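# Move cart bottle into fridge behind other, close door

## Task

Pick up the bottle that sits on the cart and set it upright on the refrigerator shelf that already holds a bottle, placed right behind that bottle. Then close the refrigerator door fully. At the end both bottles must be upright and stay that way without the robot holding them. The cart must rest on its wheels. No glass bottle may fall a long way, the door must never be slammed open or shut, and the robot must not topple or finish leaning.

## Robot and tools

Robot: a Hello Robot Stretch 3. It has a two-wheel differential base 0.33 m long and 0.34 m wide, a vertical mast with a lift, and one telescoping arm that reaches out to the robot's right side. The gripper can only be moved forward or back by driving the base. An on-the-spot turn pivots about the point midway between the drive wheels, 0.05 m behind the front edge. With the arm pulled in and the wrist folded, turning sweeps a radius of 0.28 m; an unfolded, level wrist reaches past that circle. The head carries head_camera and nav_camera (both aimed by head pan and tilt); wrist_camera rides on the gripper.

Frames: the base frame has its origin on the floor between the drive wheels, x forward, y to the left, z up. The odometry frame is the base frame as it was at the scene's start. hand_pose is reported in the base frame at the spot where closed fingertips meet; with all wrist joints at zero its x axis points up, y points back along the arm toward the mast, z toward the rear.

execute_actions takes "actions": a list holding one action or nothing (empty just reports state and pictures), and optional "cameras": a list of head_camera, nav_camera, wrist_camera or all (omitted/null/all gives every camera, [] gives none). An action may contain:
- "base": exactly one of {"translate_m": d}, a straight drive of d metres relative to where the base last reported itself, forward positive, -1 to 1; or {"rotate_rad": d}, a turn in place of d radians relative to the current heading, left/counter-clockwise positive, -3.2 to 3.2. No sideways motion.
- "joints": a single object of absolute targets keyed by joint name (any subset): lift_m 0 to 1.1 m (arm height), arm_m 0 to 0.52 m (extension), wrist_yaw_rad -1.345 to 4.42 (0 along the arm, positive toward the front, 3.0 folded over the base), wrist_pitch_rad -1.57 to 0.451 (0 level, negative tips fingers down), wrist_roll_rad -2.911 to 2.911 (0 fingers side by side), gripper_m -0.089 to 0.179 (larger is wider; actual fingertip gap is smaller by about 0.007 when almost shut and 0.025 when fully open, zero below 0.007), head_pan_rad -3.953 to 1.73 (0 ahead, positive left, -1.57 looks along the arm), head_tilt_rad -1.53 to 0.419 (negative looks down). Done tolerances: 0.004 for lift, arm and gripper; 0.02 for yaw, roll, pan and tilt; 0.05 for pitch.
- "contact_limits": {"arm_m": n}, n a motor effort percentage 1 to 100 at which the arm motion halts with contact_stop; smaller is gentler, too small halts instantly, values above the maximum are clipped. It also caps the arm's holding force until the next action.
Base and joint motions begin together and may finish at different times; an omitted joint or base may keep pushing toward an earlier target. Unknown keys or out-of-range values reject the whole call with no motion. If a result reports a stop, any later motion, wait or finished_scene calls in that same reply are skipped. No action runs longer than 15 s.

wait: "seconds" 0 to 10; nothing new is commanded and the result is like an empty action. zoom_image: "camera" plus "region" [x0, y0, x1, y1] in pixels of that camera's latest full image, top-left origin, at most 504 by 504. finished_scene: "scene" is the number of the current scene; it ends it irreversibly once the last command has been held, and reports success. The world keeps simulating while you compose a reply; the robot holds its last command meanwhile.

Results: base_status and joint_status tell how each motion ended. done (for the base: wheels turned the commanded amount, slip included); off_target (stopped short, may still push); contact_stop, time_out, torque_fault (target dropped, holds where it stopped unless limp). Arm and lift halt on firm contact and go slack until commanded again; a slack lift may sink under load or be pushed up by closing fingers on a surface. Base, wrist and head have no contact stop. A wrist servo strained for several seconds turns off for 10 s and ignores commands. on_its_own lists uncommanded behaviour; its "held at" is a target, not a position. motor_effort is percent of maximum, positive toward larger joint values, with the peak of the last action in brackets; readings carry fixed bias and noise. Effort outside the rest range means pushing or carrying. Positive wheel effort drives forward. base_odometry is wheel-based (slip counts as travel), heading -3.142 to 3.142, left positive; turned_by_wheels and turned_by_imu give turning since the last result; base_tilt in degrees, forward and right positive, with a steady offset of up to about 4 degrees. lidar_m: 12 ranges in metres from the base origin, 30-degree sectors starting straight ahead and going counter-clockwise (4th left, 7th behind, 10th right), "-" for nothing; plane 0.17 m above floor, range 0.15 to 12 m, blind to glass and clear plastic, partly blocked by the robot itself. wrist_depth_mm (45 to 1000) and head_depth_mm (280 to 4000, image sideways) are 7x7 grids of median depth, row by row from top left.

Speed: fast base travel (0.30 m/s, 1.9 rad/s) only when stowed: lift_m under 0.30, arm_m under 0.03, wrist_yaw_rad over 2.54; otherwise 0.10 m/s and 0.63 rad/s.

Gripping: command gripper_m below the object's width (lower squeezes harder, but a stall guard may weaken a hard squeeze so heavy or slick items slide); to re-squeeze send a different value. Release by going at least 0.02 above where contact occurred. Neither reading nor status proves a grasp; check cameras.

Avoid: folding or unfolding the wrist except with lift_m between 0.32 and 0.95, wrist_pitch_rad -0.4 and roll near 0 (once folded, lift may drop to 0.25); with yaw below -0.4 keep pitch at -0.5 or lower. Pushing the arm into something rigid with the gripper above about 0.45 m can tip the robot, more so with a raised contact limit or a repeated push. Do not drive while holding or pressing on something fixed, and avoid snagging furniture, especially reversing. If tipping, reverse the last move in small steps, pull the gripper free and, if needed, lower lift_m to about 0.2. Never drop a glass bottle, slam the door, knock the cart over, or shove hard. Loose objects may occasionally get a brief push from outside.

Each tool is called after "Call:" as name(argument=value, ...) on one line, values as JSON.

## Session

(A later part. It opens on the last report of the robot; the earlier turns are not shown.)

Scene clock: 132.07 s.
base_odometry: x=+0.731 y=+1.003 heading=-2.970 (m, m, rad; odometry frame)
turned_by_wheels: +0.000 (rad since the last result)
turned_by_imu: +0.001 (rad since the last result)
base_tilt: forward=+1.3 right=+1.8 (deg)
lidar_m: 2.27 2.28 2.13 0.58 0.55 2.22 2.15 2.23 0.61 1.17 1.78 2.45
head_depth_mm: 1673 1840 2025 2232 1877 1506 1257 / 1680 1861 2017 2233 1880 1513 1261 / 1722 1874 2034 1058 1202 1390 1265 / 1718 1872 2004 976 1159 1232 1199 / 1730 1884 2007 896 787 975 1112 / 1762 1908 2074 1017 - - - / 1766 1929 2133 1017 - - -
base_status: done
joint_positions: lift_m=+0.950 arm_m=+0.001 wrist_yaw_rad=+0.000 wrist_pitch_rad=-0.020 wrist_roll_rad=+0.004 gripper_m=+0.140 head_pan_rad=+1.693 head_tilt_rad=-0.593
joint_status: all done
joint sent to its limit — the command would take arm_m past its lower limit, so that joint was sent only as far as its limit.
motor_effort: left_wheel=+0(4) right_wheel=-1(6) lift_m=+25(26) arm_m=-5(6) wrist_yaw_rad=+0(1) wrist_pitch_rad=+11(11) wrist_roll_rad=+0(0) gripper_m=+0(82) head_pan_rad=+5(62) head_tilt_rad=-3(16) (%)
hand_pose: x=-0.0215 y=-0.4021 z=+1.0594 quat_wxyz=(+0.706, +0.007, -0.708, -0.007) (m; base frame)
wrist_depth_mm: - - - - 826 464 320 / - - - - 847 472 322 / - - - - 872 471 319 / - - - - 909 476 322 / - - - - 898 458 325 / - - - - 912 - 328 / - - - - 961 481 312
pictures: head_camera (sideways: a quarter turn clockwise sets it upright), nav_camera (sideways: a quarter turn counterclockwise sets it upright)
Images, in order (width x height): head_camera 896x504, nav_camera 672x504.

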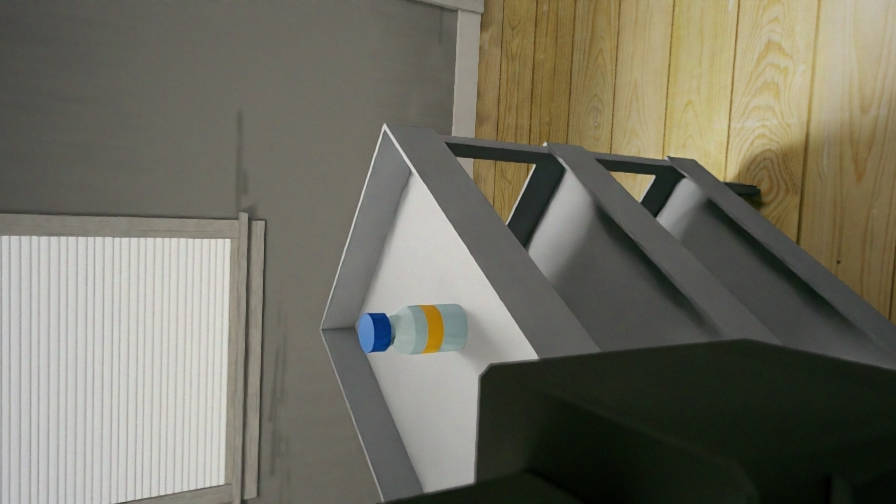

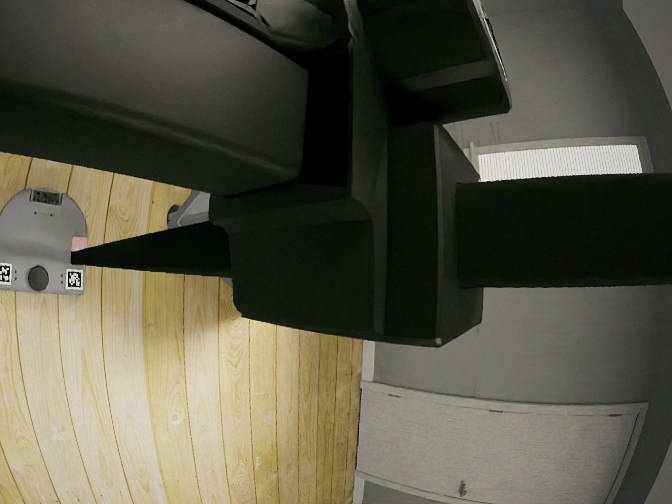

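Call:
execute_actions(actions=[{"base":{"rotate_rad":-2.87},"joints":{"lift_m":1.0,"wrist_pitch_rad":-0.5,"head_pan_rad":-1.57,"head_tilt_rad":-0.7}}])

Scene clock: 145.27 s.
base_odometry: x=+0.731 y=+1.003 heading=+0.444 (m, m, rad; odometry frame)
turned_by_wheels: -2.870 (rad since the last result)
turned_by_imu: -2.853 (rad since the last result)
base_tilt: forward=+1.4 right=+1.7 (deg)
lidar_m: 2.15 0.61 0.65 1.17 2.02 2.62 2.27 2.33 0.77 0.52 0.66 2.14
head_depth_mm: 1666 1844 1990 - - - - / 1687 1868 1082 850 - - - / 1728 1930 1124 915 - - - / 1776 1983 1078 910 - - 1127 / 1823 2048 1085 832 761 914 1135 / 1896 2095 1045 830 990 1267 1193 / 1916 2169 2302 808 1545 1374 1193
base_status: done
joint_positions: lift_m=+1.000 arm_m=+0.001 wrist_yaw_rad=+0.000 wrist_pitch_rad=-0.512 wrist_roll_rad=+0.004 gripper_m=+0.140 head_pan_rad=-1.563 head_tilt_rad=-0.692
joint_status: all done
motor_effort: left_wheel=+3(7) right_wheel=-5(10) lift_m=+25(25) arm_m=-5(5) wrist_yaw_rad=+0(1) wrist_pitch_rad=+7(11) wrist_roll_rad=+0(0) gripper_m=+0(0) head_pan_rad=-4(59) head_tilt_rad=-3(12) (%)
hand_pose: x=-0.0216 y=-0.3580 z=+0.9921 quat_wxyz=(+0.683, +0.179, -0.685, -0.180) (m; base frame)
wrist_depth_mm: - - - - - - - / - - - 871 860 - - / - 655 701 650 657 - - / - 699 546 500 849 - - / - - 385 806 851 - - / - - 618 737 - - - / - - 945 694 - - -
pictures: head_camera (sideways: a quarter turn clockwise sets it upright), nav_camera (sideways: a quarter turn counterclockwise sets it upright), wrist_camera
Images, in order (width x height): head_camera 896x504, nav_camera 672x504, wrist_camera 644x364.

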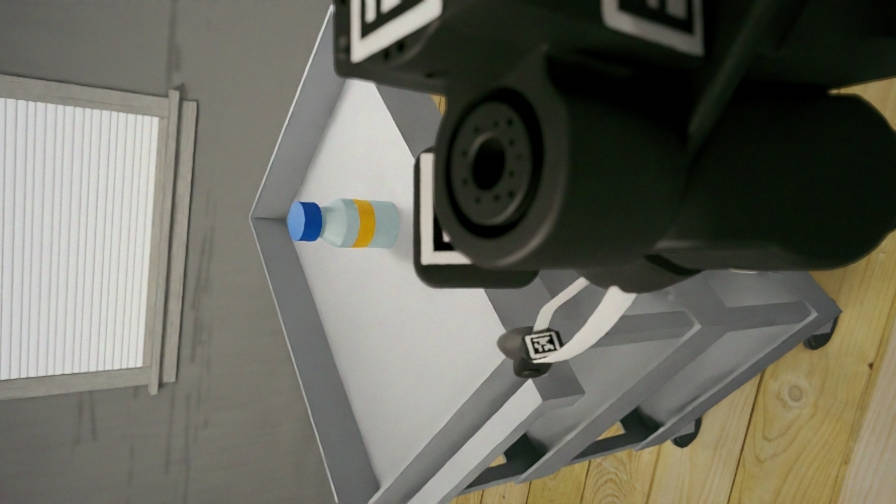

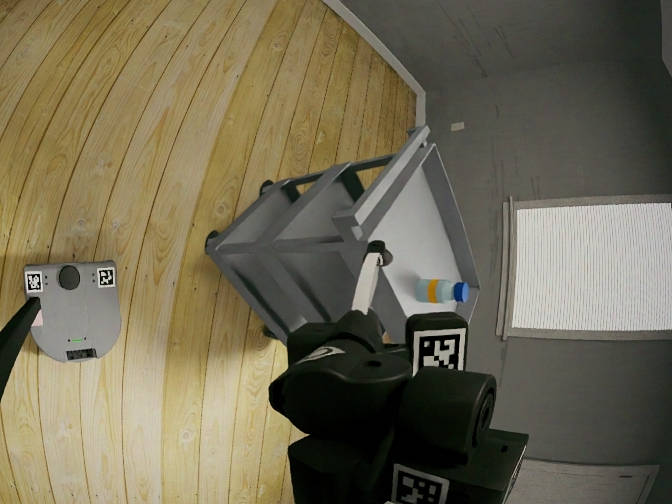

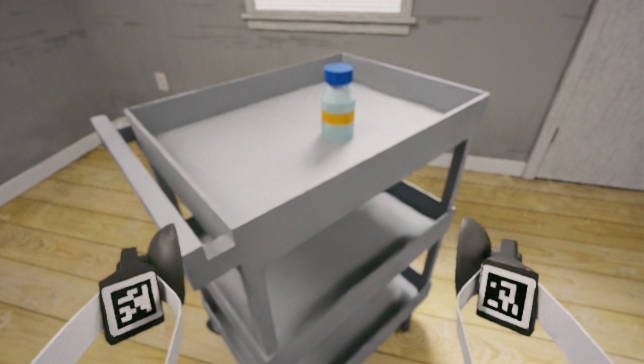

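Call:
execute_actions(actions=[{"base":{"translate_m":-0.03},"joints":{"lift_m":0.9,"wrist_pitch_rad":-0.3,"arm_m":0.27,"gripper_m":0.16}}], cameras=["wrist_camera","head_camera"])

Scene clock: 154.20 s.
base_odometry: x=+0.704 y=+0.991 heading=+0.444 (m, m, rad; odometry frame)
turned_by_wheels: +0.000 (rad since the last result)
turned_by_imu: +0.001 (rad since the last result)
base_tilt: forward=+1.3 right=+1.7 (deg)
lidar_m: 2.18 0.63 0.71 1.17 2.03 2.60 2.24 2.32 0.80 0.53 0.60 2.17
head_depth_mm: 1651 1814 2001 - - 1360 1199 / 1692 1867 2019 - 1314 1366 1199 / 1732 1906 1166 - 1112 1303 1196 / 1771 1976 1198 - 1082 1186 1178 / 1818 2031 1112 831 989 898 1131 / 1869 2080 1060 831 712 1211 1196 / 1904 2180 1026 787 1147 1365 1193
base_status: done
joint_positions: lift_m=+0.900 arm_m=+0.270 wrist_yaw_rad=+0.000 wrist_pitch_rad=-0.320 wrist_roll_rad=+0.004 gripper_m=+0.160 head_pan_rad=-1.563 head_tilt_rad=-0.692
joint_status: all done
motor_effort: left_wheel=+2(5) right_wheel=-5(10) lift_m=+19(20) arm_m=+5(5) wrist_yaw_rad=+1(0) wrist_pitch_rad=+11(13) wrist_roll_rad=+0(0) gripper_m=+0(75) head_pan_rad=-4(4) head_tilt_rad=-3(4) (%)
hand_pose: x=-0.0216 y=-0.6503 z=+0.9355 quat_wxyz=(+0.697, +0.112, -0.699, -0.113) (m; base frame)
wrist_depth_mm: - - - - - - - / - - - - - - - / - - - 683 - - - / - 492 536 366 541 500 - / 412 447 432 382 416 415 - / 358 341 344 342 337 - - / - 278 284 282 242 610 -
pictures: head_camera (sideways: a quarter turn clockwise sets it upright), wrist_camera
Images, in order (width x height): head_camera 896x504, wrist_camera 644x364.

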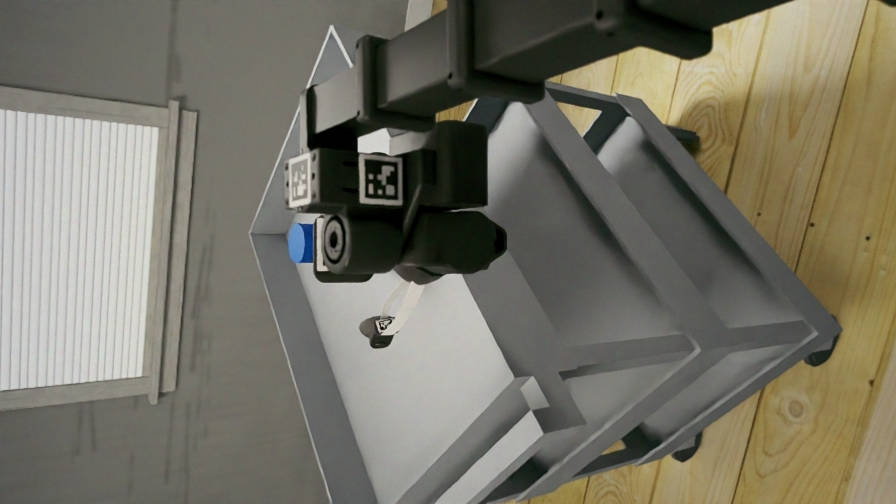

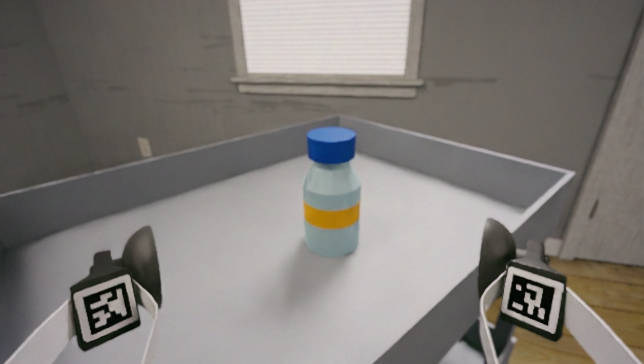

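Call:
execute_actions(actions=[{"base":{"translate_m":-0.012},"joints":{"lift_m":0.88,"arm_m":0.44}}], cameras=["wrist_camera","head_camera"])

Call:
execute_actions(actions=[{"joints":{"lift_m":0.845,"arm_m":0.475}}], cameras=["wrist_camera","head_camera"])

Scene clock: 165.17 s.
base_odometry: x=+0.693 y=+0.985 heading=+0.444 (m, m, rad; odometry frame)
turned_by_wheels: +0.000 (rad since the last result)
turned_by_imu: +0.001 (rad since the last result)
base_tilt: forward=+1.3 right=+1.9 (deg)
lidar_m: 2.18 0.64 0.73 1.17 2.03 2.59 2.23 2.31 0.81 0.53 0.58 2.19
head_depth_mm: 1663 1822 1985 2183 - 1338 1176 / 1694 1864 1989 - 1269 1372 1199 / 1723 1883 - 939 1153 1311 1196 / 1768 1959 - 779 1077 1203 1198 / 1811 2042 1105 833 1022 935 1125 / 1866 2097 1058 831 716 1164 1173 / 1931 2141 1020 784 1117 1372 1194
base_status: done
joint_positions: lift_m=+0.880 arm_m=+0.440 wrist_yaw_rad=+0.000 wrist_pitch_rad=-0.319 wrist_roll_rad=+0.004 gripper_m=+0.160 head_pan_rad=-1.563 head_tilt_rad=-0.692
joint_status: all done
motor_effort: left_wheel=+2(3) right_wheel=-4(10) lift_m=+20(21) arm_m=+5(5) wrist_yaw_rad=+0(0) wrist_pitch_rad=+11(11) wrist_roll_rad=+0(0) gripper_m=+0(0) head_pan_rad=-4(4) head_tilt_rad=-4(3) (%)
hand_pose: x=-0.0216 y=-0.8204 z=+0.9155 quat_wxyz=(+0.697, +0.112, -0.699, -0.113) (m; base frame)
wrist_depth_mm: - - - - - - - / - - - - - - - / - - - - - - - / - 402 454 197 456 399 - / 340 380 391 182 382 367 315 / 331 316 311 190 311 - 302 / - 253 260 206 257 256 253
pictures: head_camera (sideways: a quarter turn clockwise sets it upright), wrist_camera
Images, in order (width x height): head_camera 896x504, wrist_camera 644x364.

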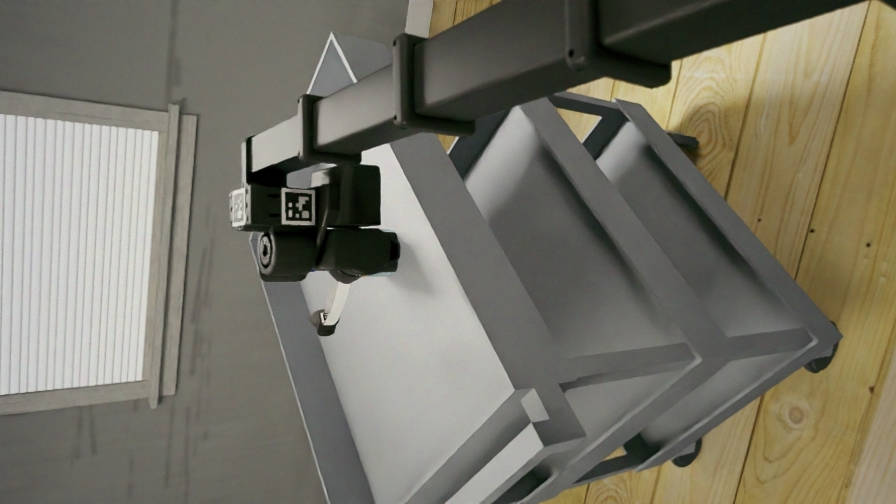

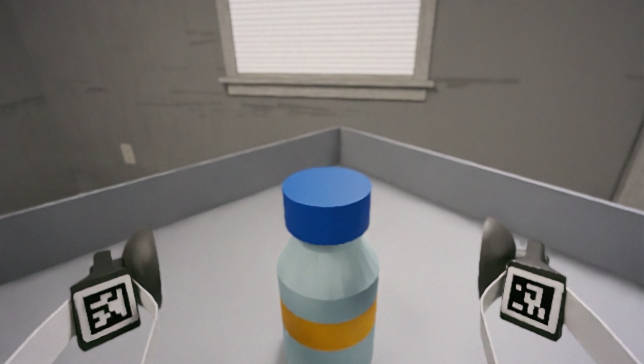

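Scene clock: 166.47 s.
base_odometry: x=+0.693 y=+0.985 heading=+0.444 (m, m, rad; odometry frame)
turned_by_wheels: +0.000 (rad since the last result)
turned_by_imu: +0.000 (rad since the last result)
base_tilt: forward=+1.4 right=+1.8 (deg)
lidar_m: 2.19 0.64 0.73 1.17 2.03 2.59 2.22 2.31 0.81 0.53 0.58 2.18
head_depth_mm: 1646 1818 1981 2141 - - 1179 / 1691 1875 1062 - 1314 1367 1203 / 1730 1928 - 921 1153 1309 1199 / 1762 1987 - 776 1077 1208 1201 / 1814 2038 1113 828 1021 939 1124 / 1843 2080 1052 830 718 1169 1171 / 1895 2139 1017 789 1110 1363 1191
base_status: not commanded
joint_positions: lift_m=+0.845 arm_m=+0.475 wrist_yaw_rad=+0.000 wrist_pitch_rad=-0.319 wrist_roll_rad=+0.004 gripper_m=+0.160 head_pan_rad=-1.563 head_tilt_rad=-0.692
joint_status: all done
motor_effort: left_wheel=+2(2) right_wheel=-4(3) lift_m=+19(20) arm_m=+5(4) wrist_yaw_rad=+0(0) wrist_pitch_rad=+11(11) wrist_roll_rad=+0(0) gripper_m=+0(0) head_pan_rad=-5(5) head_tilt_rad=-4(3) (%)
hand_pose: x=-0.0216 y=-0.8554 z=+0.8806 quat_wxyz=(+0.697, +0.112, -0.699, -0.113) (m; base frame)
wrist_depth_mm: - - - - - - - / - - - - - - - / - - - 478 469 - - / 318 355 403 129 408 351 300 / 311 339 332 143 327 334 293 / 282 266 264 143 252 - 257 / - 215 222 154 212 216 213
pictures: head_camera (sideways: a quarter turn clockwise sets it upright), wrist_camera
Images, in order (width x height): head_camera 896x504, wrist_camera 644x364.

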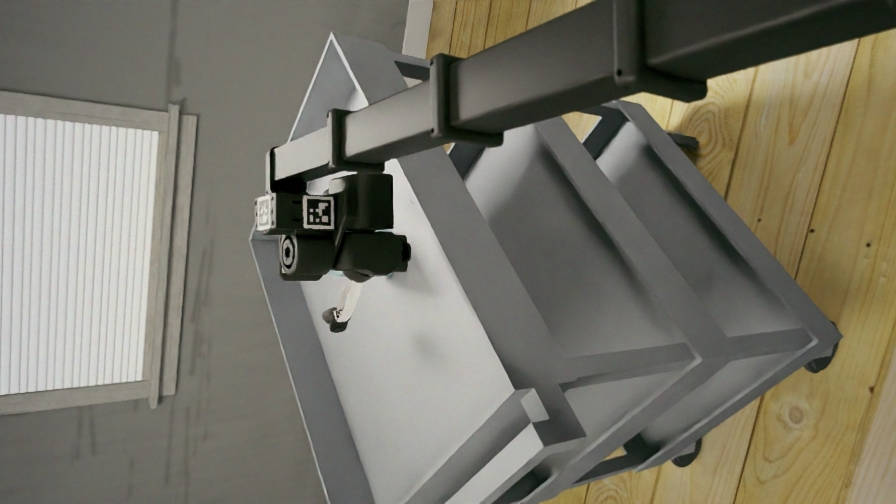

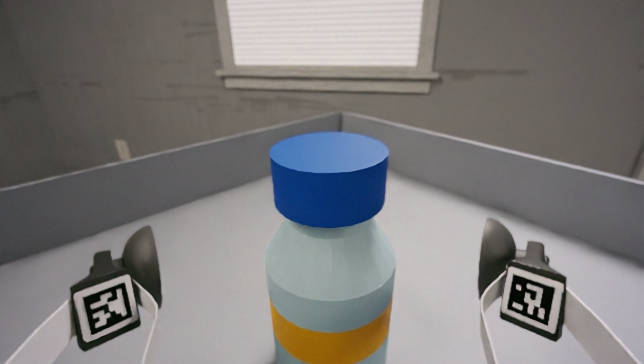

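Call:
execute_actions(actions=[{"joints":{"lift_m":0.818,"arm_m":0.487}}], cameras=["wrist_camera"])

Call:
execute_actions(actions=[{"joints":{"gripper_m":0.0}}], cameras=["wrist_camera"])

Call:
execute_actions(actions=[{"joints":{"lift_m":0.92}}], cameras=["wrist_camera","head_camera"])

Scene clock: 172.50 s.
base_odometry: x=+0.693 y=+0.985 heading=+0.444 (m, m, rad; odometry frame)
turned_by_wheels: +0.000 (rad since the last result)
turned_by_imu: +0.001 (rad since the last result)
base_tilt: forward=+1.3 right=+1.6 (deg)
lidar_m: 2.19 0.64 0.73 1.17 2.03 2.58 2.23 2.32 0.81 0.53 0.58 2.19
head_depth_mm: 1643 1837 1996 2079 1760 - - / 1676 1855 1071 - 1373 1342 1200 / 1731 1909 1167 848 1149 1319 1202 / 1768 1993 1198 766 1073 1213 1202 / 1809 2016 1121 831 1020 936 1127 / 1866 2091 1053 828 719 1162 1179 / 1919 2140 1023 786 1115 1365 1192
base_status: not commanded
joint_positions: lift_m=+0.818 arm_m=+0.487 wrist_yaw_rad=+0.000 wrist_pitch_rad=-0.319 wrist_roll_rad=+0.004 gripper_m=+0.160 head_pan_rad=-1.563 head_tilt_rad=-0.692
joint_status: all done
motor_effort: left_wheel=+2(2) right_wheel=-4(4) lift_m=+19(17) arm_m=+5(3) wrist_yaw_rad=+0(1) wrist_pitch_rad=+11(11) wrist_roll_rad=+0(0) gripper_m=+1(0) head_pan_rad=-5(5) head_tilt_rad=-3(3) (%)
hand_pose: x=-0.0216 y=-0.8674 z=+0.8536 quat_wxyz=(+0.697, +0.112, -0.699, -0.113) (m; base frame)
wrist_depth_mm: - - - - - - - / - - - - - - - / - - 395 105 391 363 - / 295 341 380 120 350 331 283 / 290 304 274 120 255 295 277 / 240 229 227 123 208 - 221 / - 185 191 135 182 188 185
pictures: wrist_camera
Images, in order (width x height): wrist_camera 644x364.

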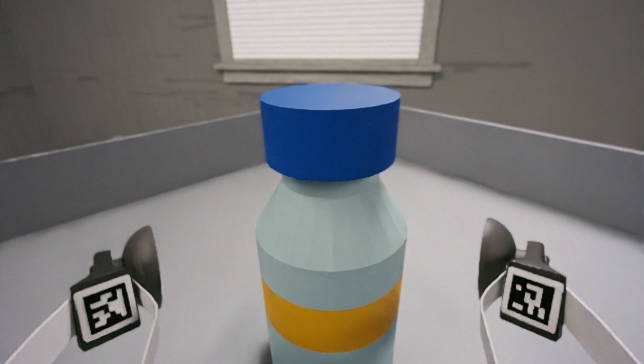

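Scene clock: 174.60 s.
base_odometry: x=+0.693 y=+0.985 heading=+0.444 (m, m, rad; odometry frame)
turned_by_wheels: +0.000 (rad since the last result)
turned_by_imu: +0.000 (rad since the last result)
base_tilt: forward=+1.3 right=+1.7 (deg)
lidar_m: 2.19 0.64 0.73 1.18 2.03 2.58 2.23 2.32 0.81 0.53 0.58 2.19
head_depth_mm: 1646 1822 1987 2087 1772 - - / 1687 1862 1069 - 1378 1343 1204 / 1723 1923 1165 853 1152 1317 1196 / 1771 1973 1198 768 1077 1215 1192 / 1803 2035 1102 829 1018 936 1131 / 1847 2082 1054 829 719 1151 1178 / 1916 2143 1019 783 1115 1374 1191
base_status: not commanded
joint_positions: lift_m=+0.818 arm_m=+0.487 wrist_yaw_rad=-0.004 wrist_pitch_rad=-0.325 wrist_roll_rad=+0.004 gripper_m=+0.001 head_pan_rad=-1.563 head_tilt_rad=-0.692
joint_status: all done
motor_effort: left_wheel=+1(2) right_wheel=+0(3) lift_m=+20(20) arm_m=+4(5) wrist_yaw_rad=+4(7) wrist_pitch_rad=+14(14) wrist_roll_rad=+0(0) gripper_m=-31(99) head_pan_rad=-5(5) head_tilt_rad=-4(3) (%)
hand_pose: x=-0.0225 y=-0.8668 z=+0.8522 quat_wxyz=(+0.696, +0.113, -0.699, -0.116) (m; base frame)
wrist_depth_mm: - - - - - - - / - - - - - - - / - - 380 101 403 353 - / 296 336 354 115 369 335 283 / 287 286 264 116 269 274 271 / 229 227 128 118 131 223 218 / 190 190 182 131 180 183 183
pictures: wrist_camera
Images, in order (width x height): wrist_camera 644x364.

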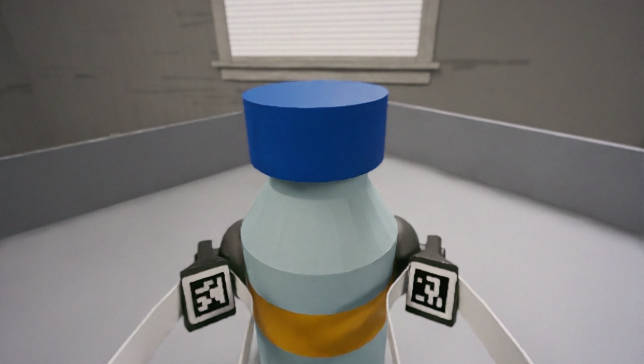

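Scene clock: 176.37 s.
base_odometry: x=+0.693 y=+0.985 heading=+0.444 (m, m, rad; odometry frame)
turned_by_wheels: +0.000 (rad since the last result)
turned_by_imu: +0.000 (rad since the last result)
base_tilt: forward=+1.3 right=+1.7 (deg)
lidar_m: 2.19 0.64 0.73 1.17 2.03 2.59 2.23 2.32 0.81 0.53 0.58 2.19
head_depth_mm: 1660 1810 1984 - - 1385 1201 / 1689 1832 - 1228 1295 1373 1200 / 1725 1847 1077 942 1148 1310 1196 / 1763 1901 1023 798 1081 1214 1199 / 1801 2020 1097 833 1019 936 1128 / 1867 2081 1058 829 718 1170 1170 / 1910 2184 1022 786 1109 1360 1190
base_status: not commanded
joint_positions: lift_m=+0.920 arm_m=+0.487 wrist_yaw_rad=-0.003 wrist_pitch_rad=-0.348 wrist_roll_rad=+0.004 gripper_m=+0.011 head_pan_rad=-1.563 head_tilt_rad=-0.692
joint_status: all done
on_its_own: gripper_m is held at +0.010, not at your +0.000, by its stall guard, which is still easing
motor_effort: left_wheel=+1(2) right_wheel=-1(2) lift_m=+27(29) arm_m=+4(4) wrist_yaw_rad=+3(4) wrist_pitch_rad=+27(28) wrist_roll_rad=+0(0) gripper_m=-27(30) head_pan_rad=-4(4) head_tilt_rad=-3(3) (%)
hand_pose: x=-0.0222 y=-0.8643 z=+0.9483 quat_wxyz=(+0.695, +0.121, -0.698, -0.124) (m; base frame)
wrist_depth_mm: - - - - - - - / - - - - - - - / - - - 102 - - - / - - 444 116 457 - - / - 371 400 117 411 364 - / 328 354 128 119 131 342 311 / 296 293 286 131 283 288 285
pictures: head_camera (sideways: a quarter turn clockwise sets it upright), wrist_camera
Images, in order (width x height): head_camera 896x504, wrist_camera 644x364.

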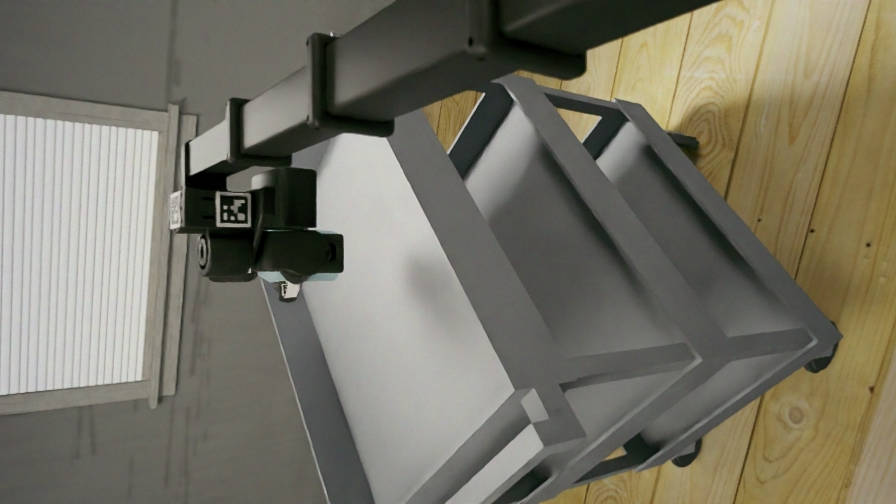

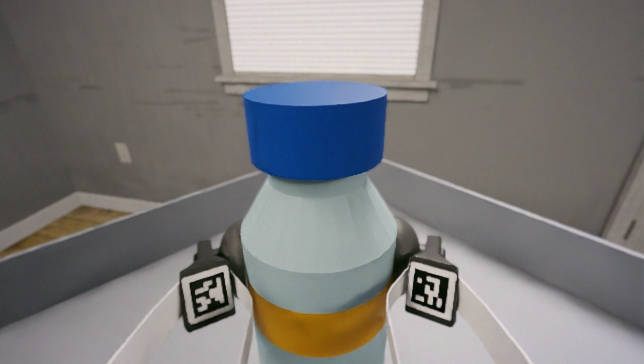

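Call:
execute_actions(actions=[{"joints":{"lift_m":1.03,"arm_m":0.0}}], cameras=[])

Call:
execute_actions(actions=[{"base":{"rotate_rad":-1.85},"joints":{"head_pan_rad":-3.14}}], cameras=[])

Call:
execute_actions(actions=[{"base":{"translate_m":-0.35}}], cameras=["nav_camera","wrist_camera"])

Scene clock: 192.00 s.
base_odometry: x=+0.693 y=+0.985 heading=+0.444 (m, m, rad; odometry frame)
turned_by_wheels: +0.000 (rad since the last result)
turned_by_imu: +0.002 (rad since the last result)
base_tilt: forward=+1.2 right=+1.9 (deg)
lidar_m: 2.19 0.64 0.73 1.17 2.04 2.59 2.23 2.32 0.81 0.53 0.58 2.18
head_depth_mm: 1659 1775 - - - - 1156 / 1692 1851 1998 - - - 1177 / 1717 1922 1161 - - - 1138 / 1772 1967 1190 - - - 1176 / 1810 2024 1099 797 1018 939 1122 / 1862 2078 1059 828 717 1167 1175 / 1924 2154 1025 787 1117 1366 1197
base_status: not commanded
joint_positions: lift_m=+1.030 arm_m=+0.001 wrist_yaw_rad=-0.002 wrist_pitch_rad=-0.349 wrist_roll_rad=+0.004 gripper_m=+0.028 head_pan_rad=-1.563 head_tilt_rad=-0.692
joint_status: all done
joint sent to its limit — the command would take arm_m past its lower limit, so that joint was sent only as far as its limit.
on_its_own: gripper_m is held at +0.028, not at your +0.000, by its stall guard, which is not easing now
motor_effort: left_wheel=+2(2) right_wheel=-3(2) lift_m=+28(30) arm_m=-5(6) wrist_yaw_rad=+1(3) wrist_pitch_rad=+28(28) wrist_roll_rad=+0(0) gripper_m=-20(20) head_pan_rad=-5(5) head_tilt_rad=-3(3) (%)
hand_pose: x=-0.0219 y=-0.3789 z=+1.0581 quat_wxyz=(+0.695, +0.122, -0.697, -0.124) (m; base frame)
wrist_depth_mm: - - - - - - - / - - - - - - - / - - - 103 - - - / - 754 742 118 748 - - / - 622 573 118 628 - - / - 759 129 119 132 - - / - - 388 130 - - -
pictures: none
No camera images: the call's "cameras" was empty. Leave "cameras" out to get every camera's image.

Scene clock: 195.87 s.
base_odometry: x=+0.693 y=+0.985 heading=-1.406 (m, m, rad; odometry frame)
turned_by_wheels: -1.850 (rad since the last result)
turned_by_imu: -1.839 (rad since the last result)
base_tilt: forward=+1.4 right=+1.7 (deg)
lidar_m: 0.62 0.53 2.27 2.19 2.28 0.64 1.17 1.79 2.48 2.23 2.24 2.11
head_depth_mm: 945 - - - - - 1127 / 1188 - - - - - 1206 / 1337 - - - - - 1196 / 1337 - - - - - 1191 / 1312 1283 1597 - - - 1201 / 978 1125 1710 - - - 1194 / 1439 1604 1741 - - - 1191
base_status: done
joint_positions: lift_m=+1.030 arm_m=+0.001 wrist_yaw_rad=-0.001 wrist_pitch_rad=-0.349 wrist_roll_rad=+0.004 gripper_m=+0.028 head_pan_rad=-3.133 head_tilt_rad=-0.692
joint_status: all done
on_its_own: gripper_m is held at +0.028, not at your +0.000, by its stall guard, which is not easing now
motor_effort: left_wheel=+3(7) right_wheel=-5(11) lift_m=+28(28) arm_m=-5(5) wrist_yaw_rad=+1(1) wrist_pitch_rad=+28(28) wrist_roll_rad=+0(0) gripper_m=-19(20) head_pan_rad=-4(55) head_tilt_rad=-3(4) (%)
hand_pose: x=-0.0218 y=-0.3789 z=+1.0581 quat_wxyz=(+0.695, +0.122, -0.697, -0.124) (m; base frame)
wrist_depth_mm: - - - - - - - / - - - - - - - / - - - 104 - - - / - - - 118 - - - / - - - 118 - - - / - - 129 120 132 - - / - - - 131 - - -
pictures: none
No camera images: the call's "cameras" was empty. Leave "cameras" out to get every camera's image.

Scene clock: 200.43 s.
base_odometry: x=+0.636 y=+1.331 heading=-1.406 (m, m, rad; odometry frame)
turned_by_wheels: +0.000 (rad since the last result)
turned_by_imu: +0.002 (rad since the last result)
base_tilt: forward=+1.3 right=+1.7 (deg)
lidar_m: 0.88 0.86 2.26 2.19 0.45 0.51 0.83 1.43 1.98 2.59 2.33 2.45
head_depth_mm: 842 - - - - - 986 / 1032 - - - - - 1197 / 1045 - - - - - 1194 / 1044 - - - - - 1201 / 1036 1108 916 - - - 1200 / 694 766 806 - - - 1202 / 683 1256 1391 - - - 1195
base_status: done
joint_positions: lift_m=+1.030 arm_m=+0.001 wrist_yaw_rad=-0.001 wrist_pitch_rad=-0.349 wrist_roll_rad=+0.004 gripper_m=+0.028 head_pan_rad=-3.133 head_tilt_rad=-0.692
joint_status: not commanded
on_its_own: gripper_m is held at +0.028, not at your +0.000, by its stall guard, which is not easing now
motor_effort: left_wheel=+3(4) right_wheel=-4(10) lift_m=+28(27) arm_m=-5(5) wrist_yaw_rad=+1(1) wrist_pitch_rad=+28(28) wrist_roll_rad=+0(0) gripper_m=-20(19) head_pan_rad=-5(4) head_tilt_rad=-3(3) (%)
hand_pose: x=-0.0218 y=-0.3789 z=+1.0581 quat_wxyz=(+0.695, +0.122, -0.697, -0.124) (m; base frame)
wrist_depth_mm: - - - - - - - / - - - - - - - / - - - 104 - - - / - - - 117 - - - / - - - 117 - - - / - - 129 120 132 - - / - - - 131 - - -
pictures: nav_camera (sideways: a quarter turn counterclockwise sets it upright), wrist_camera
Images, in order (width x height): nav_camera 672x504, wrist_camera 644x364.

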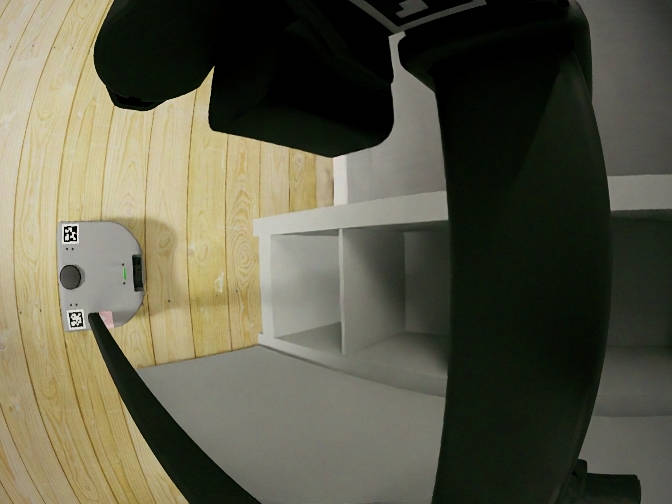

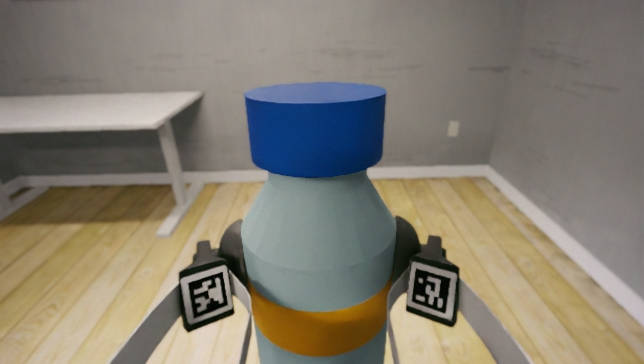

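Call:
execute_actions(actions=[{"base":{"translate_m":-0.16}}], cameras=["nav_camera"])

Call:
execute_actions(actions=[{"base":{"rotate_rad":-1.58},"joints":{"head_pan_rad":-1.57,"lift_m":1.06}}])

Scene clock: 209.80 s.
base_odometry: x=+0.609 y=+1.488 heading=-1.406 (m, m, rad; odometry frame)
turned_by_wheels: +0.000 (rad since the last result)
turned_by_imu: +0.001 (rad since the last result)
base_tilt: forward=+1.3 right=+1.7 (deg)
lidar_m: 1.01 1.02 2.27 0.36 0.37 0.51 0.67 0.68 1.75 2.58 2.40 2.61
head_depth_mm: 854 - - - - - 995 / 908 - - - - - 1203 / 908 - - - - - 1195 / 903 - - - - - 1191 / 906 1001 916 - - - 1199 / 682 674 671 - - - 1190 / 527 586 649 - - - 1196
base_status: done
joint_positions: lift_m=+1.030 arm_m=+0.001 wrist_yaw_rad=-0.001 wrist_pitch_rad=-0.349 wrist_roll_rad=+0.004 gripper_m=+0.028 head_pan_rad=-3.133 head_tilt_rad=-0.692
joint_status: not commanded
on_its_own: gripper_m is held at +0.028, not at your +0.000, by its stall guard, which is not easing now
motor_effort: left_wheel=+2(3) right_wheel=-4(10) lift_m=+28(27) arm_m=-5(5) wrist_yaw_rad=+1(2) wrist_pitch_rad=+28(28) wrist_roll_rad=+0(0) gripper_m=-20(20) head_pan_rad=-4(4) head_tilt_rad=-4(3) (%)
hand_pose: x=-0.0218 y=-0.3789 z=+1.0581 quat_wxyz=(+0.695, +0.122, -0.697, -0.124) (m; base frame)
wrist_depth_mm: - - - - - - - / - - - - - - - / - - - 103 - - - / - - - 118 - - - / - - - 118 - - - / - - 129 119 132 - - / - - - 132 - - -
pictures: nav_camera (sideways: a quarter turn counterclockwise sets it upright)
Images, in order (width x height): nav_camera 672x504.

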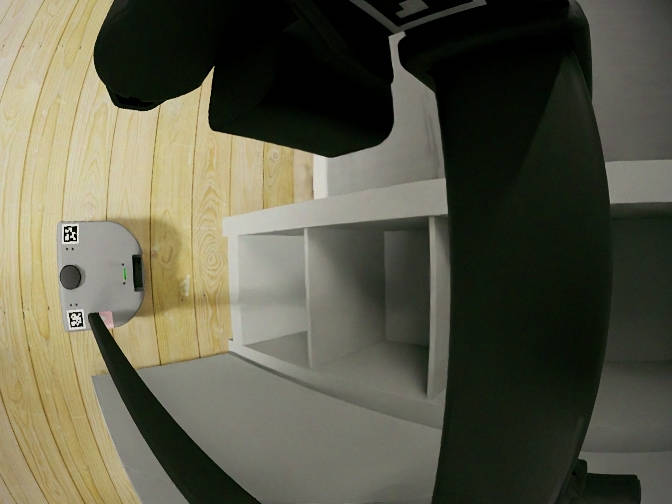

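Scene clock: 213.27 s.
base_odometry: x=+0.609 y=+1.488 heading=-2.986 (m, m, rad; odometry frame)
turned_by_wheels: -1.580 (rad since the last result)
turned_by_imu: -1.571 (rad since the last result)
base_tilt: forward=+1.2 right=+1.8 (deg)
lidar_m: 2.57 2.39 2.61 1.01 1.01 2.27 0.36 0.37 0.51 0.67 0.68 1.74
head_depth_mm: 864 - - - - - 991 / 905 - - - - - 1196 / 902 - - - - - 1190 / 895 969 - - - - 1201 / 897 994 823 1160 1054 1237 1197 / 741 726 711 780 895 1158 1199 / 526 576 664 1404 1593 1397 1200
base_status: done
joint_positions: lift_m=+1.060 arm_m=+0.001 wrist_yaw_rad=-0.001 wrist_pitch_rad=-0.349 wrist_roll_rad=+0.004 gripper_m=+0.028 head_pan_rad=-1.577 head_tilt_rad=-0.692
joint_status: all done
on_its_own: gripper_m is held at +0.028, not at your +0.000, by its stall guard, which is not easing now
motor_effort: left_wheel=+2(7) right_wheel=-4(11) lift_m=+27(27) arm_m=-5(5) wrist_yaw_rad=+1(1) wrist_pitch_rad=+28(28) wrist_roll_rad=+0(0) gripper_m=-19(20) head_pan_rad=+4(60) head_tilt_rad=-3(3) (%)
hand_pose: x=-0.0218 y=-0.3789 z=+1.0881 quat_wxyz=(+0.695, +0.122, -0.697, -0.124) (m; base frame)
wrist_depth_mm: 812 354 565 728 716 479 360 / 886 382 478 761 751 481 372 / 947 418 421 104 700 482 372 / - - 464 118 579 483 376 / - - 467 118 489 500 375 / - - 129 120 132 534 372 / - - 581 131 711 529 379
pictures: head_camera (sideways: a quarter turn clockwise sets it upright), nav_camera (sideways: a quarter turn counterclockwise sets it upright), wrist_camera
Images, in order (width x height): head_camera 896x504, nav_camera 672x504, wrist_camera 644x364.

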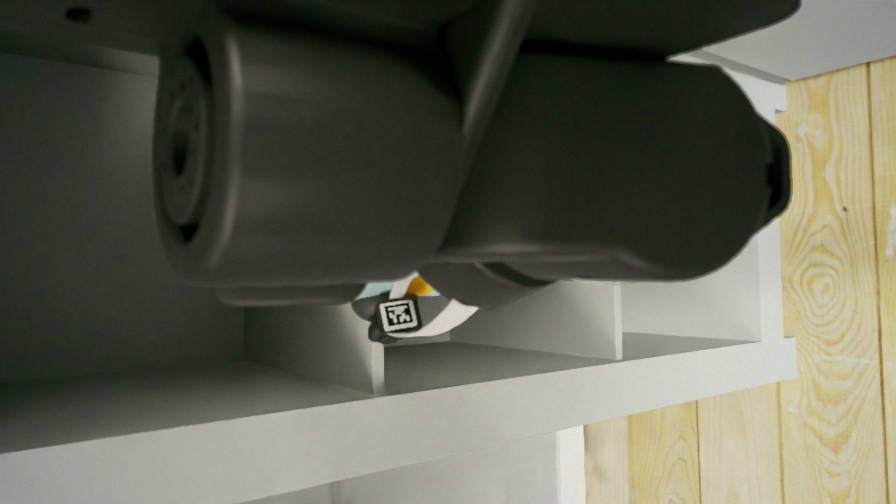

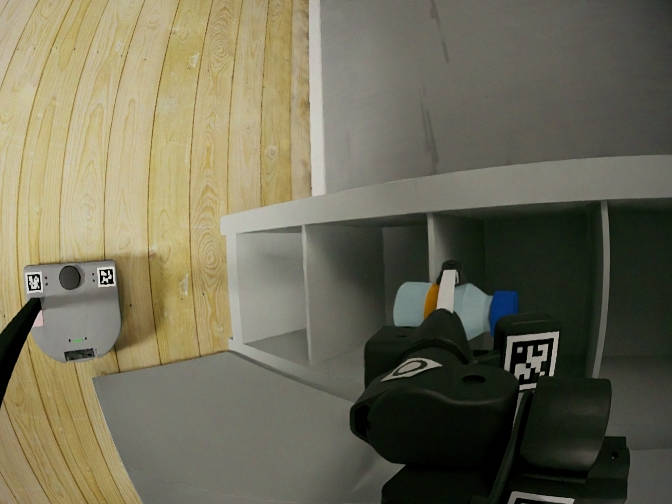

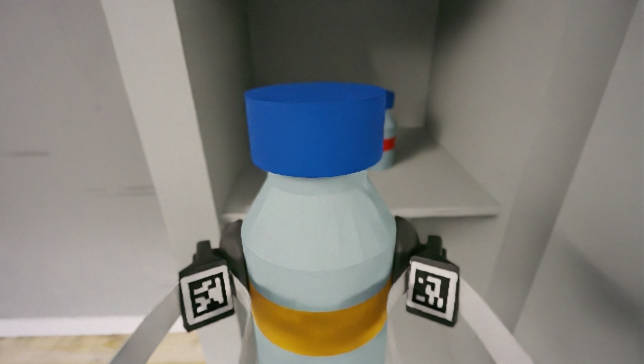

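Call:
execute_actions(actions=[{"base":{"rotate_rad":-0.6}}], cameras=[])

Call:
execute_actions(actions=[{"base":{"translate_m":0.17}}], cameras=[])

Call:
execute_actions(actions=[{"base":{"rotate_rad":0.6}}], cameras=[])

Call:
execute_actions(actions=[{"base":{"translate_m":-0.11},"joints":{"head_tilt_rad":-0.4,"lift_m":1.03,"arm_m":0.12}}])

Scene clock: 233.77 s.
base_odometry: x=+0.609 y=+1.488 heading=+2.698 (m, m, rad; odometry frame)
turned_by_wheels: -0.600 (rad since the last result)
turned_by_imu: -0.596 (rad since the last result)
base_tilt: forward=+1.3 right=+1.7 (deg)
lidar_m: 1.61 2.57 2.40 2.69 1.08 1.01 2.33 0.36 0.36 0.47 0.67 0.67
head_depth_mm: 352 - - - - - 613 / 380 - - - - - 729 / 423 - - - - - 924 / 477 514 - - - - 1153 / 548 622 717 855 973 1209 1196 / 586 659 750 939 1028 1271 1171 / 674 803 818 1190 1023 1237 1121
base_status: done
joint_positions: lift_m=+1.060 arm_m=+0.001 wrist_yaw_rad=-0.001 wrist_pitch_rad=-0.349 wrist_roll_rad=+0.004 gripper_m=+0.028 head_pan_rad=-1.577 head_tilt_rad=-0.692
joint_status: not commanded
on_its_own: gripper_m is held at +0.028, not at your +0.000, by its stall guard, which is not easing now
motor_effort: left_wheel=+3(6) right_wheel=-5(11) lift_m=+28(28) arm_m=-5(5) wrist_yaw_rad=+1(1) wrist_pitch_rad=+28(28) wrist_roll_rad=+0(0) gripper_m=-20(19) head_pan_rad=+4(4) head_tilt_rad=-3(3) (%)
hand_pose: x=-0.0218 y=-0.3789 z=+1.0881 quat_wxyz=(+0.695, +0.122, -0.697, -0.124) (m; base frame)
wrist_depth_mm: 619 682 416 296 219 174 143 / 650 713 455 280 227 180 148 / 658 753 487 104 234 189 153 / 573 545 527 118 250 196 159 / 446 505 516 118 241 207 165 / 785 844 129 119 133 213 171 / 750 780 737 131 303 216 180
pictures: none
No camera images: the call's "cameras" was empty. Leave "cameras" out to get every camera's image.

Scene clock: 236.97 s.
base_odometry: x=+0.456 y=+1.561 heading=+2.698 (m, m, rad; odometry frame)
turned_by_wheels: +0.000 (rad since the last result)
turned_by_imu: +0.000 (rad since the last result)
base_tilt: forward=+1.1 right=+1.8 (deg)
lidar_m: 1.49 2.44 2.33 2.79 1.32 1.14 2.47 0.50 0.51 0.66 0.56 1.15
head_depth_mm: 503 - - - - - 876 / 540 - - - - - 1037 / 595 - - - - - 1175 / 617 663 - - - - 1198 / 709 800 820 1136 1024 1263 1156 / 831 946 782 1211 1028 1205 1130 / 847 901 742 1133 1027 913 1075
base_status: done
joint_positions: lift_m=+1.060 arm_m=+0.001 wrist_yaw_rad=-0.001 wrist_pitch_rad=-0.349 wrist_roll_rad=+0.004 gripper_m=+0.028 head_pan_rad=-1.577 head_tilt_rad=-0.692
joint_status: not commanded
on_its_own: gripper_m is held at +0.028, not at your +0.000, by its stall guard, which is not easing now
motor_effort: left_wheel=+3(7) right_wheel=-5(7) lift_m=+28(28) arm_m=-5(5) wrist_yaw_rad=+1(1) wrist_pitch_rad=+28(28) wrist_roll_rad=+0(0) gripper_m=-20(20) head_pan_rad=+4(4) head_tilt_rad=-4(4) (%)
hand_pose: x=-0.0218 y=-0.3789 z=+1.0881 quat_wxyz=(+0.695, +0.122, -0.697, -0.124) (m; base frame)
wrist_depth_mm: 561 634 666 440 374 293 248 / 570 655 726 442 387 314 255 / 608 688 524 104 405 327 262 / 606 593 534 118 443 340 273 / 448 442 429 118 415 353 284 / 376 794 129 119 132 371 294 / 468 750 717 130 523 372 309
pictures: none
No camera images: the call's "cameras" was empty. Leave "cameras" out to get every camera's image.

Scene clock: 238.87 s.
base_odometry: x=+0.456 y=+1.561 heading=-2.985 (m, m, rad; odometry frame)
turned_by_wheels: +0.600 (rad since the last result)
turned_by_imu: +0.597 (rad since the last result)
base_tilt: forward=+1.3 right=+1.7 (deg)
lidar_m: 2.44 2.32 2.72 1.23 1.17 2.41 0.50 0.52 0.71 0.56 1.16 1.60
head_depth_mm: 822 - - - - - 1149 / 827 - - - - - 1155 / 823 - - - - - 1138 / 794 867 - - - - 1134 / 441 491 546 673 795 1301 1173 / 903 1023 1147 1321 1542 1413 1197 / 920 1018 1147 1311 1530 1401 1196
base_status: done
joint_positions: lift_m=+1.060 arm_m=+0.001 wrist_yaw_rad=-0.001 wrist_pitch_rad=-0.349 wrist_roll_rad=+0.004 gripper_m=+0.028 head_pan_rad=-1.577 head_tilt_rad=-0.692
joint_status: not commanded
on_its_own: gripper_m is held at +0.028, not at your +0.000, by its stall guard, which is not easing now
motor_effort: left_wheel=-3(8) right_wheel=+4(10) lift_m=+29(28) arm_m=-5(5) wrist_yaw_rad=+1(1) wrist_pitch_rad=+28(28) wrist_roll_rad=+0(0) gripper_m=-20(20) head_pan_rad=+5(4) head_tilt_rad=-3(3) (%)
hand_pose: x=-0.0218 y=-0.3789 z=+1.0881 quat_wxyz=(+0.695, +0.122, -0.697, -0.124) (m; base frame)
wrist_depth_mm: 749 753 276 643 650 659 470 / 782 816 290 286 669 671 475 / 859 870 314 104 739 587 477 / 902 906 891 118 529 525 486 / - - - 118 423 452 444 / - - 129 120 133 726 485 / - - - 131 727 683 481
pictures: none
No camera images: the call's "cameras" was empty. Leave "cameras" out to get every camera's image.

Scene clock: 241.13 s.
base_odometry: x=+0.565 y=+1.579 heading=-2.986 (m, m, rad; odometry frame)
turned_by_wheels: +0.000 (rad since the last result)
turned_by_imu: +0.001 (rad since the last result)
base_tilt: forward=+1.2 right=+1.8 (deg)
lidar_m: 2.55 2.42 2.72 1.11 1.11 2.30 0.39 0.40 0.55 0.57 0.58 1.60
head_depth_mm: 825 861 905 - - 935 847 / 833 876 937 - - 1017 871 / 827 876 934 - - 1021 873 / 823 868 937 - - 1018 873 / 821 866 926 970 684 1024 850 / 564 546 539 552 591 640 690 / 442 470 502 544 602 1300 1391
base_status: done
joint_positions: lift_m=+1.030 arm_m=+0.120 wrist_yaw_rad=-0.001 wrist_pitch_rad=-0.349 wrist_roll_rad=+0.004 gripper_m=+0.028 head_pan_rad=-1.577 head_tilt_rad=-0.409
joint_status: all done
on_its_own: gripper_m is held at +0.028, not at your +0.000, by its stall guard, which is not easing now
motor_effort: left_wheel=-3(6) right_wheel=+5(5) lift_m=+23(25) arm_m=+5(7) wrist_yaw_rad=+1(1) wrist_pitch_rad=+28(28) wrist_roll_rad=+0(0) gripper_m=-19(20) head_pan_rad=+5(3) head_tilt_rad=+4(25) (%)
hand_pose: x=-0.0218 y=-0.4972 z=+1.0584 quat_wxyz=(+0.695, +0.123, -0.697, -0.124) (m; base frame)
wrist_depth_mm: 166 217 447 542 559 525 355 / 176 214 383 573 580 525 359 / 190 213 332 104 383 542 360 / 206 213 376 118 407 479 358 / 229 228 291 118 377 384 343 / 934 247 129 120 132 312 310 / - 275 319 131 687 513 363
pictures: head_camera (sideways: a quarter turn clockwise sets it upright), nav_camera (sideways: a quarter turn counterclockwise sets it upright), wrist_camera
Images, in order (width x height): head_camera 896x504, nav_camera 672x504, wrist_camera 644x364.

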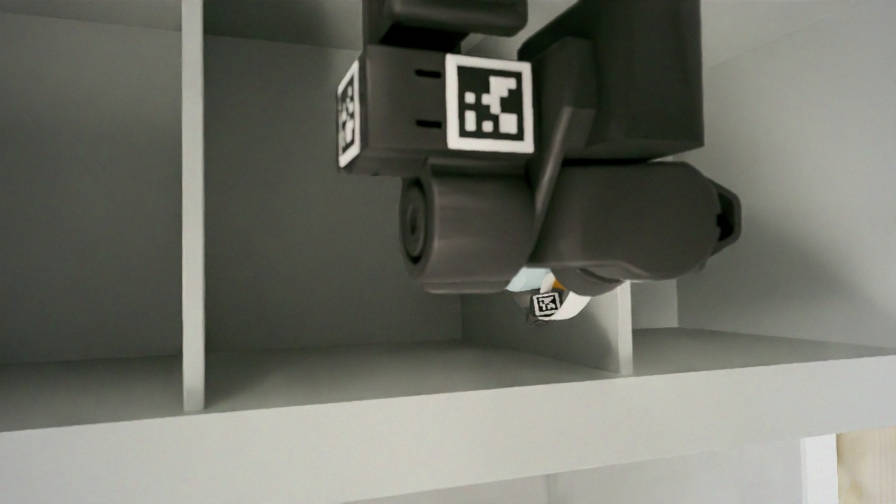

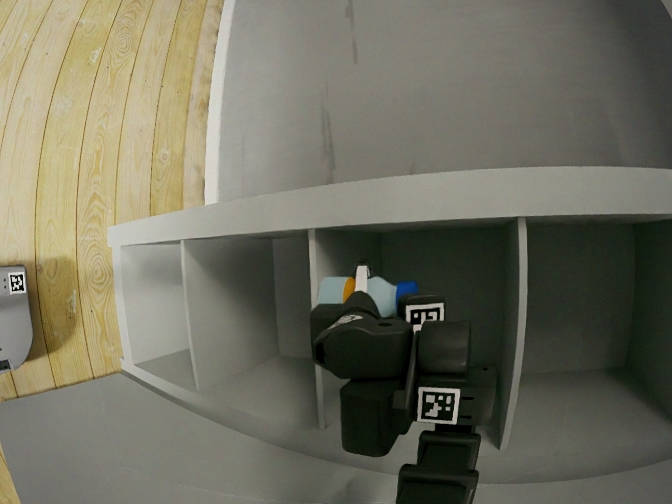

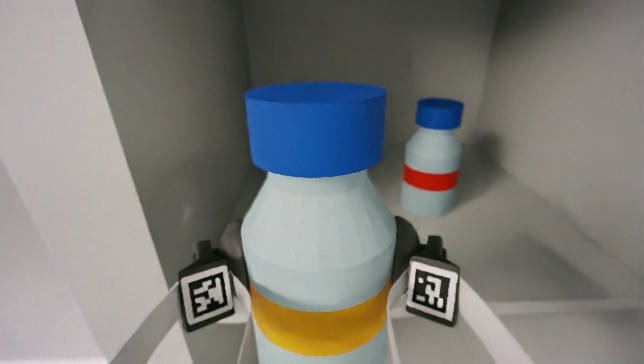

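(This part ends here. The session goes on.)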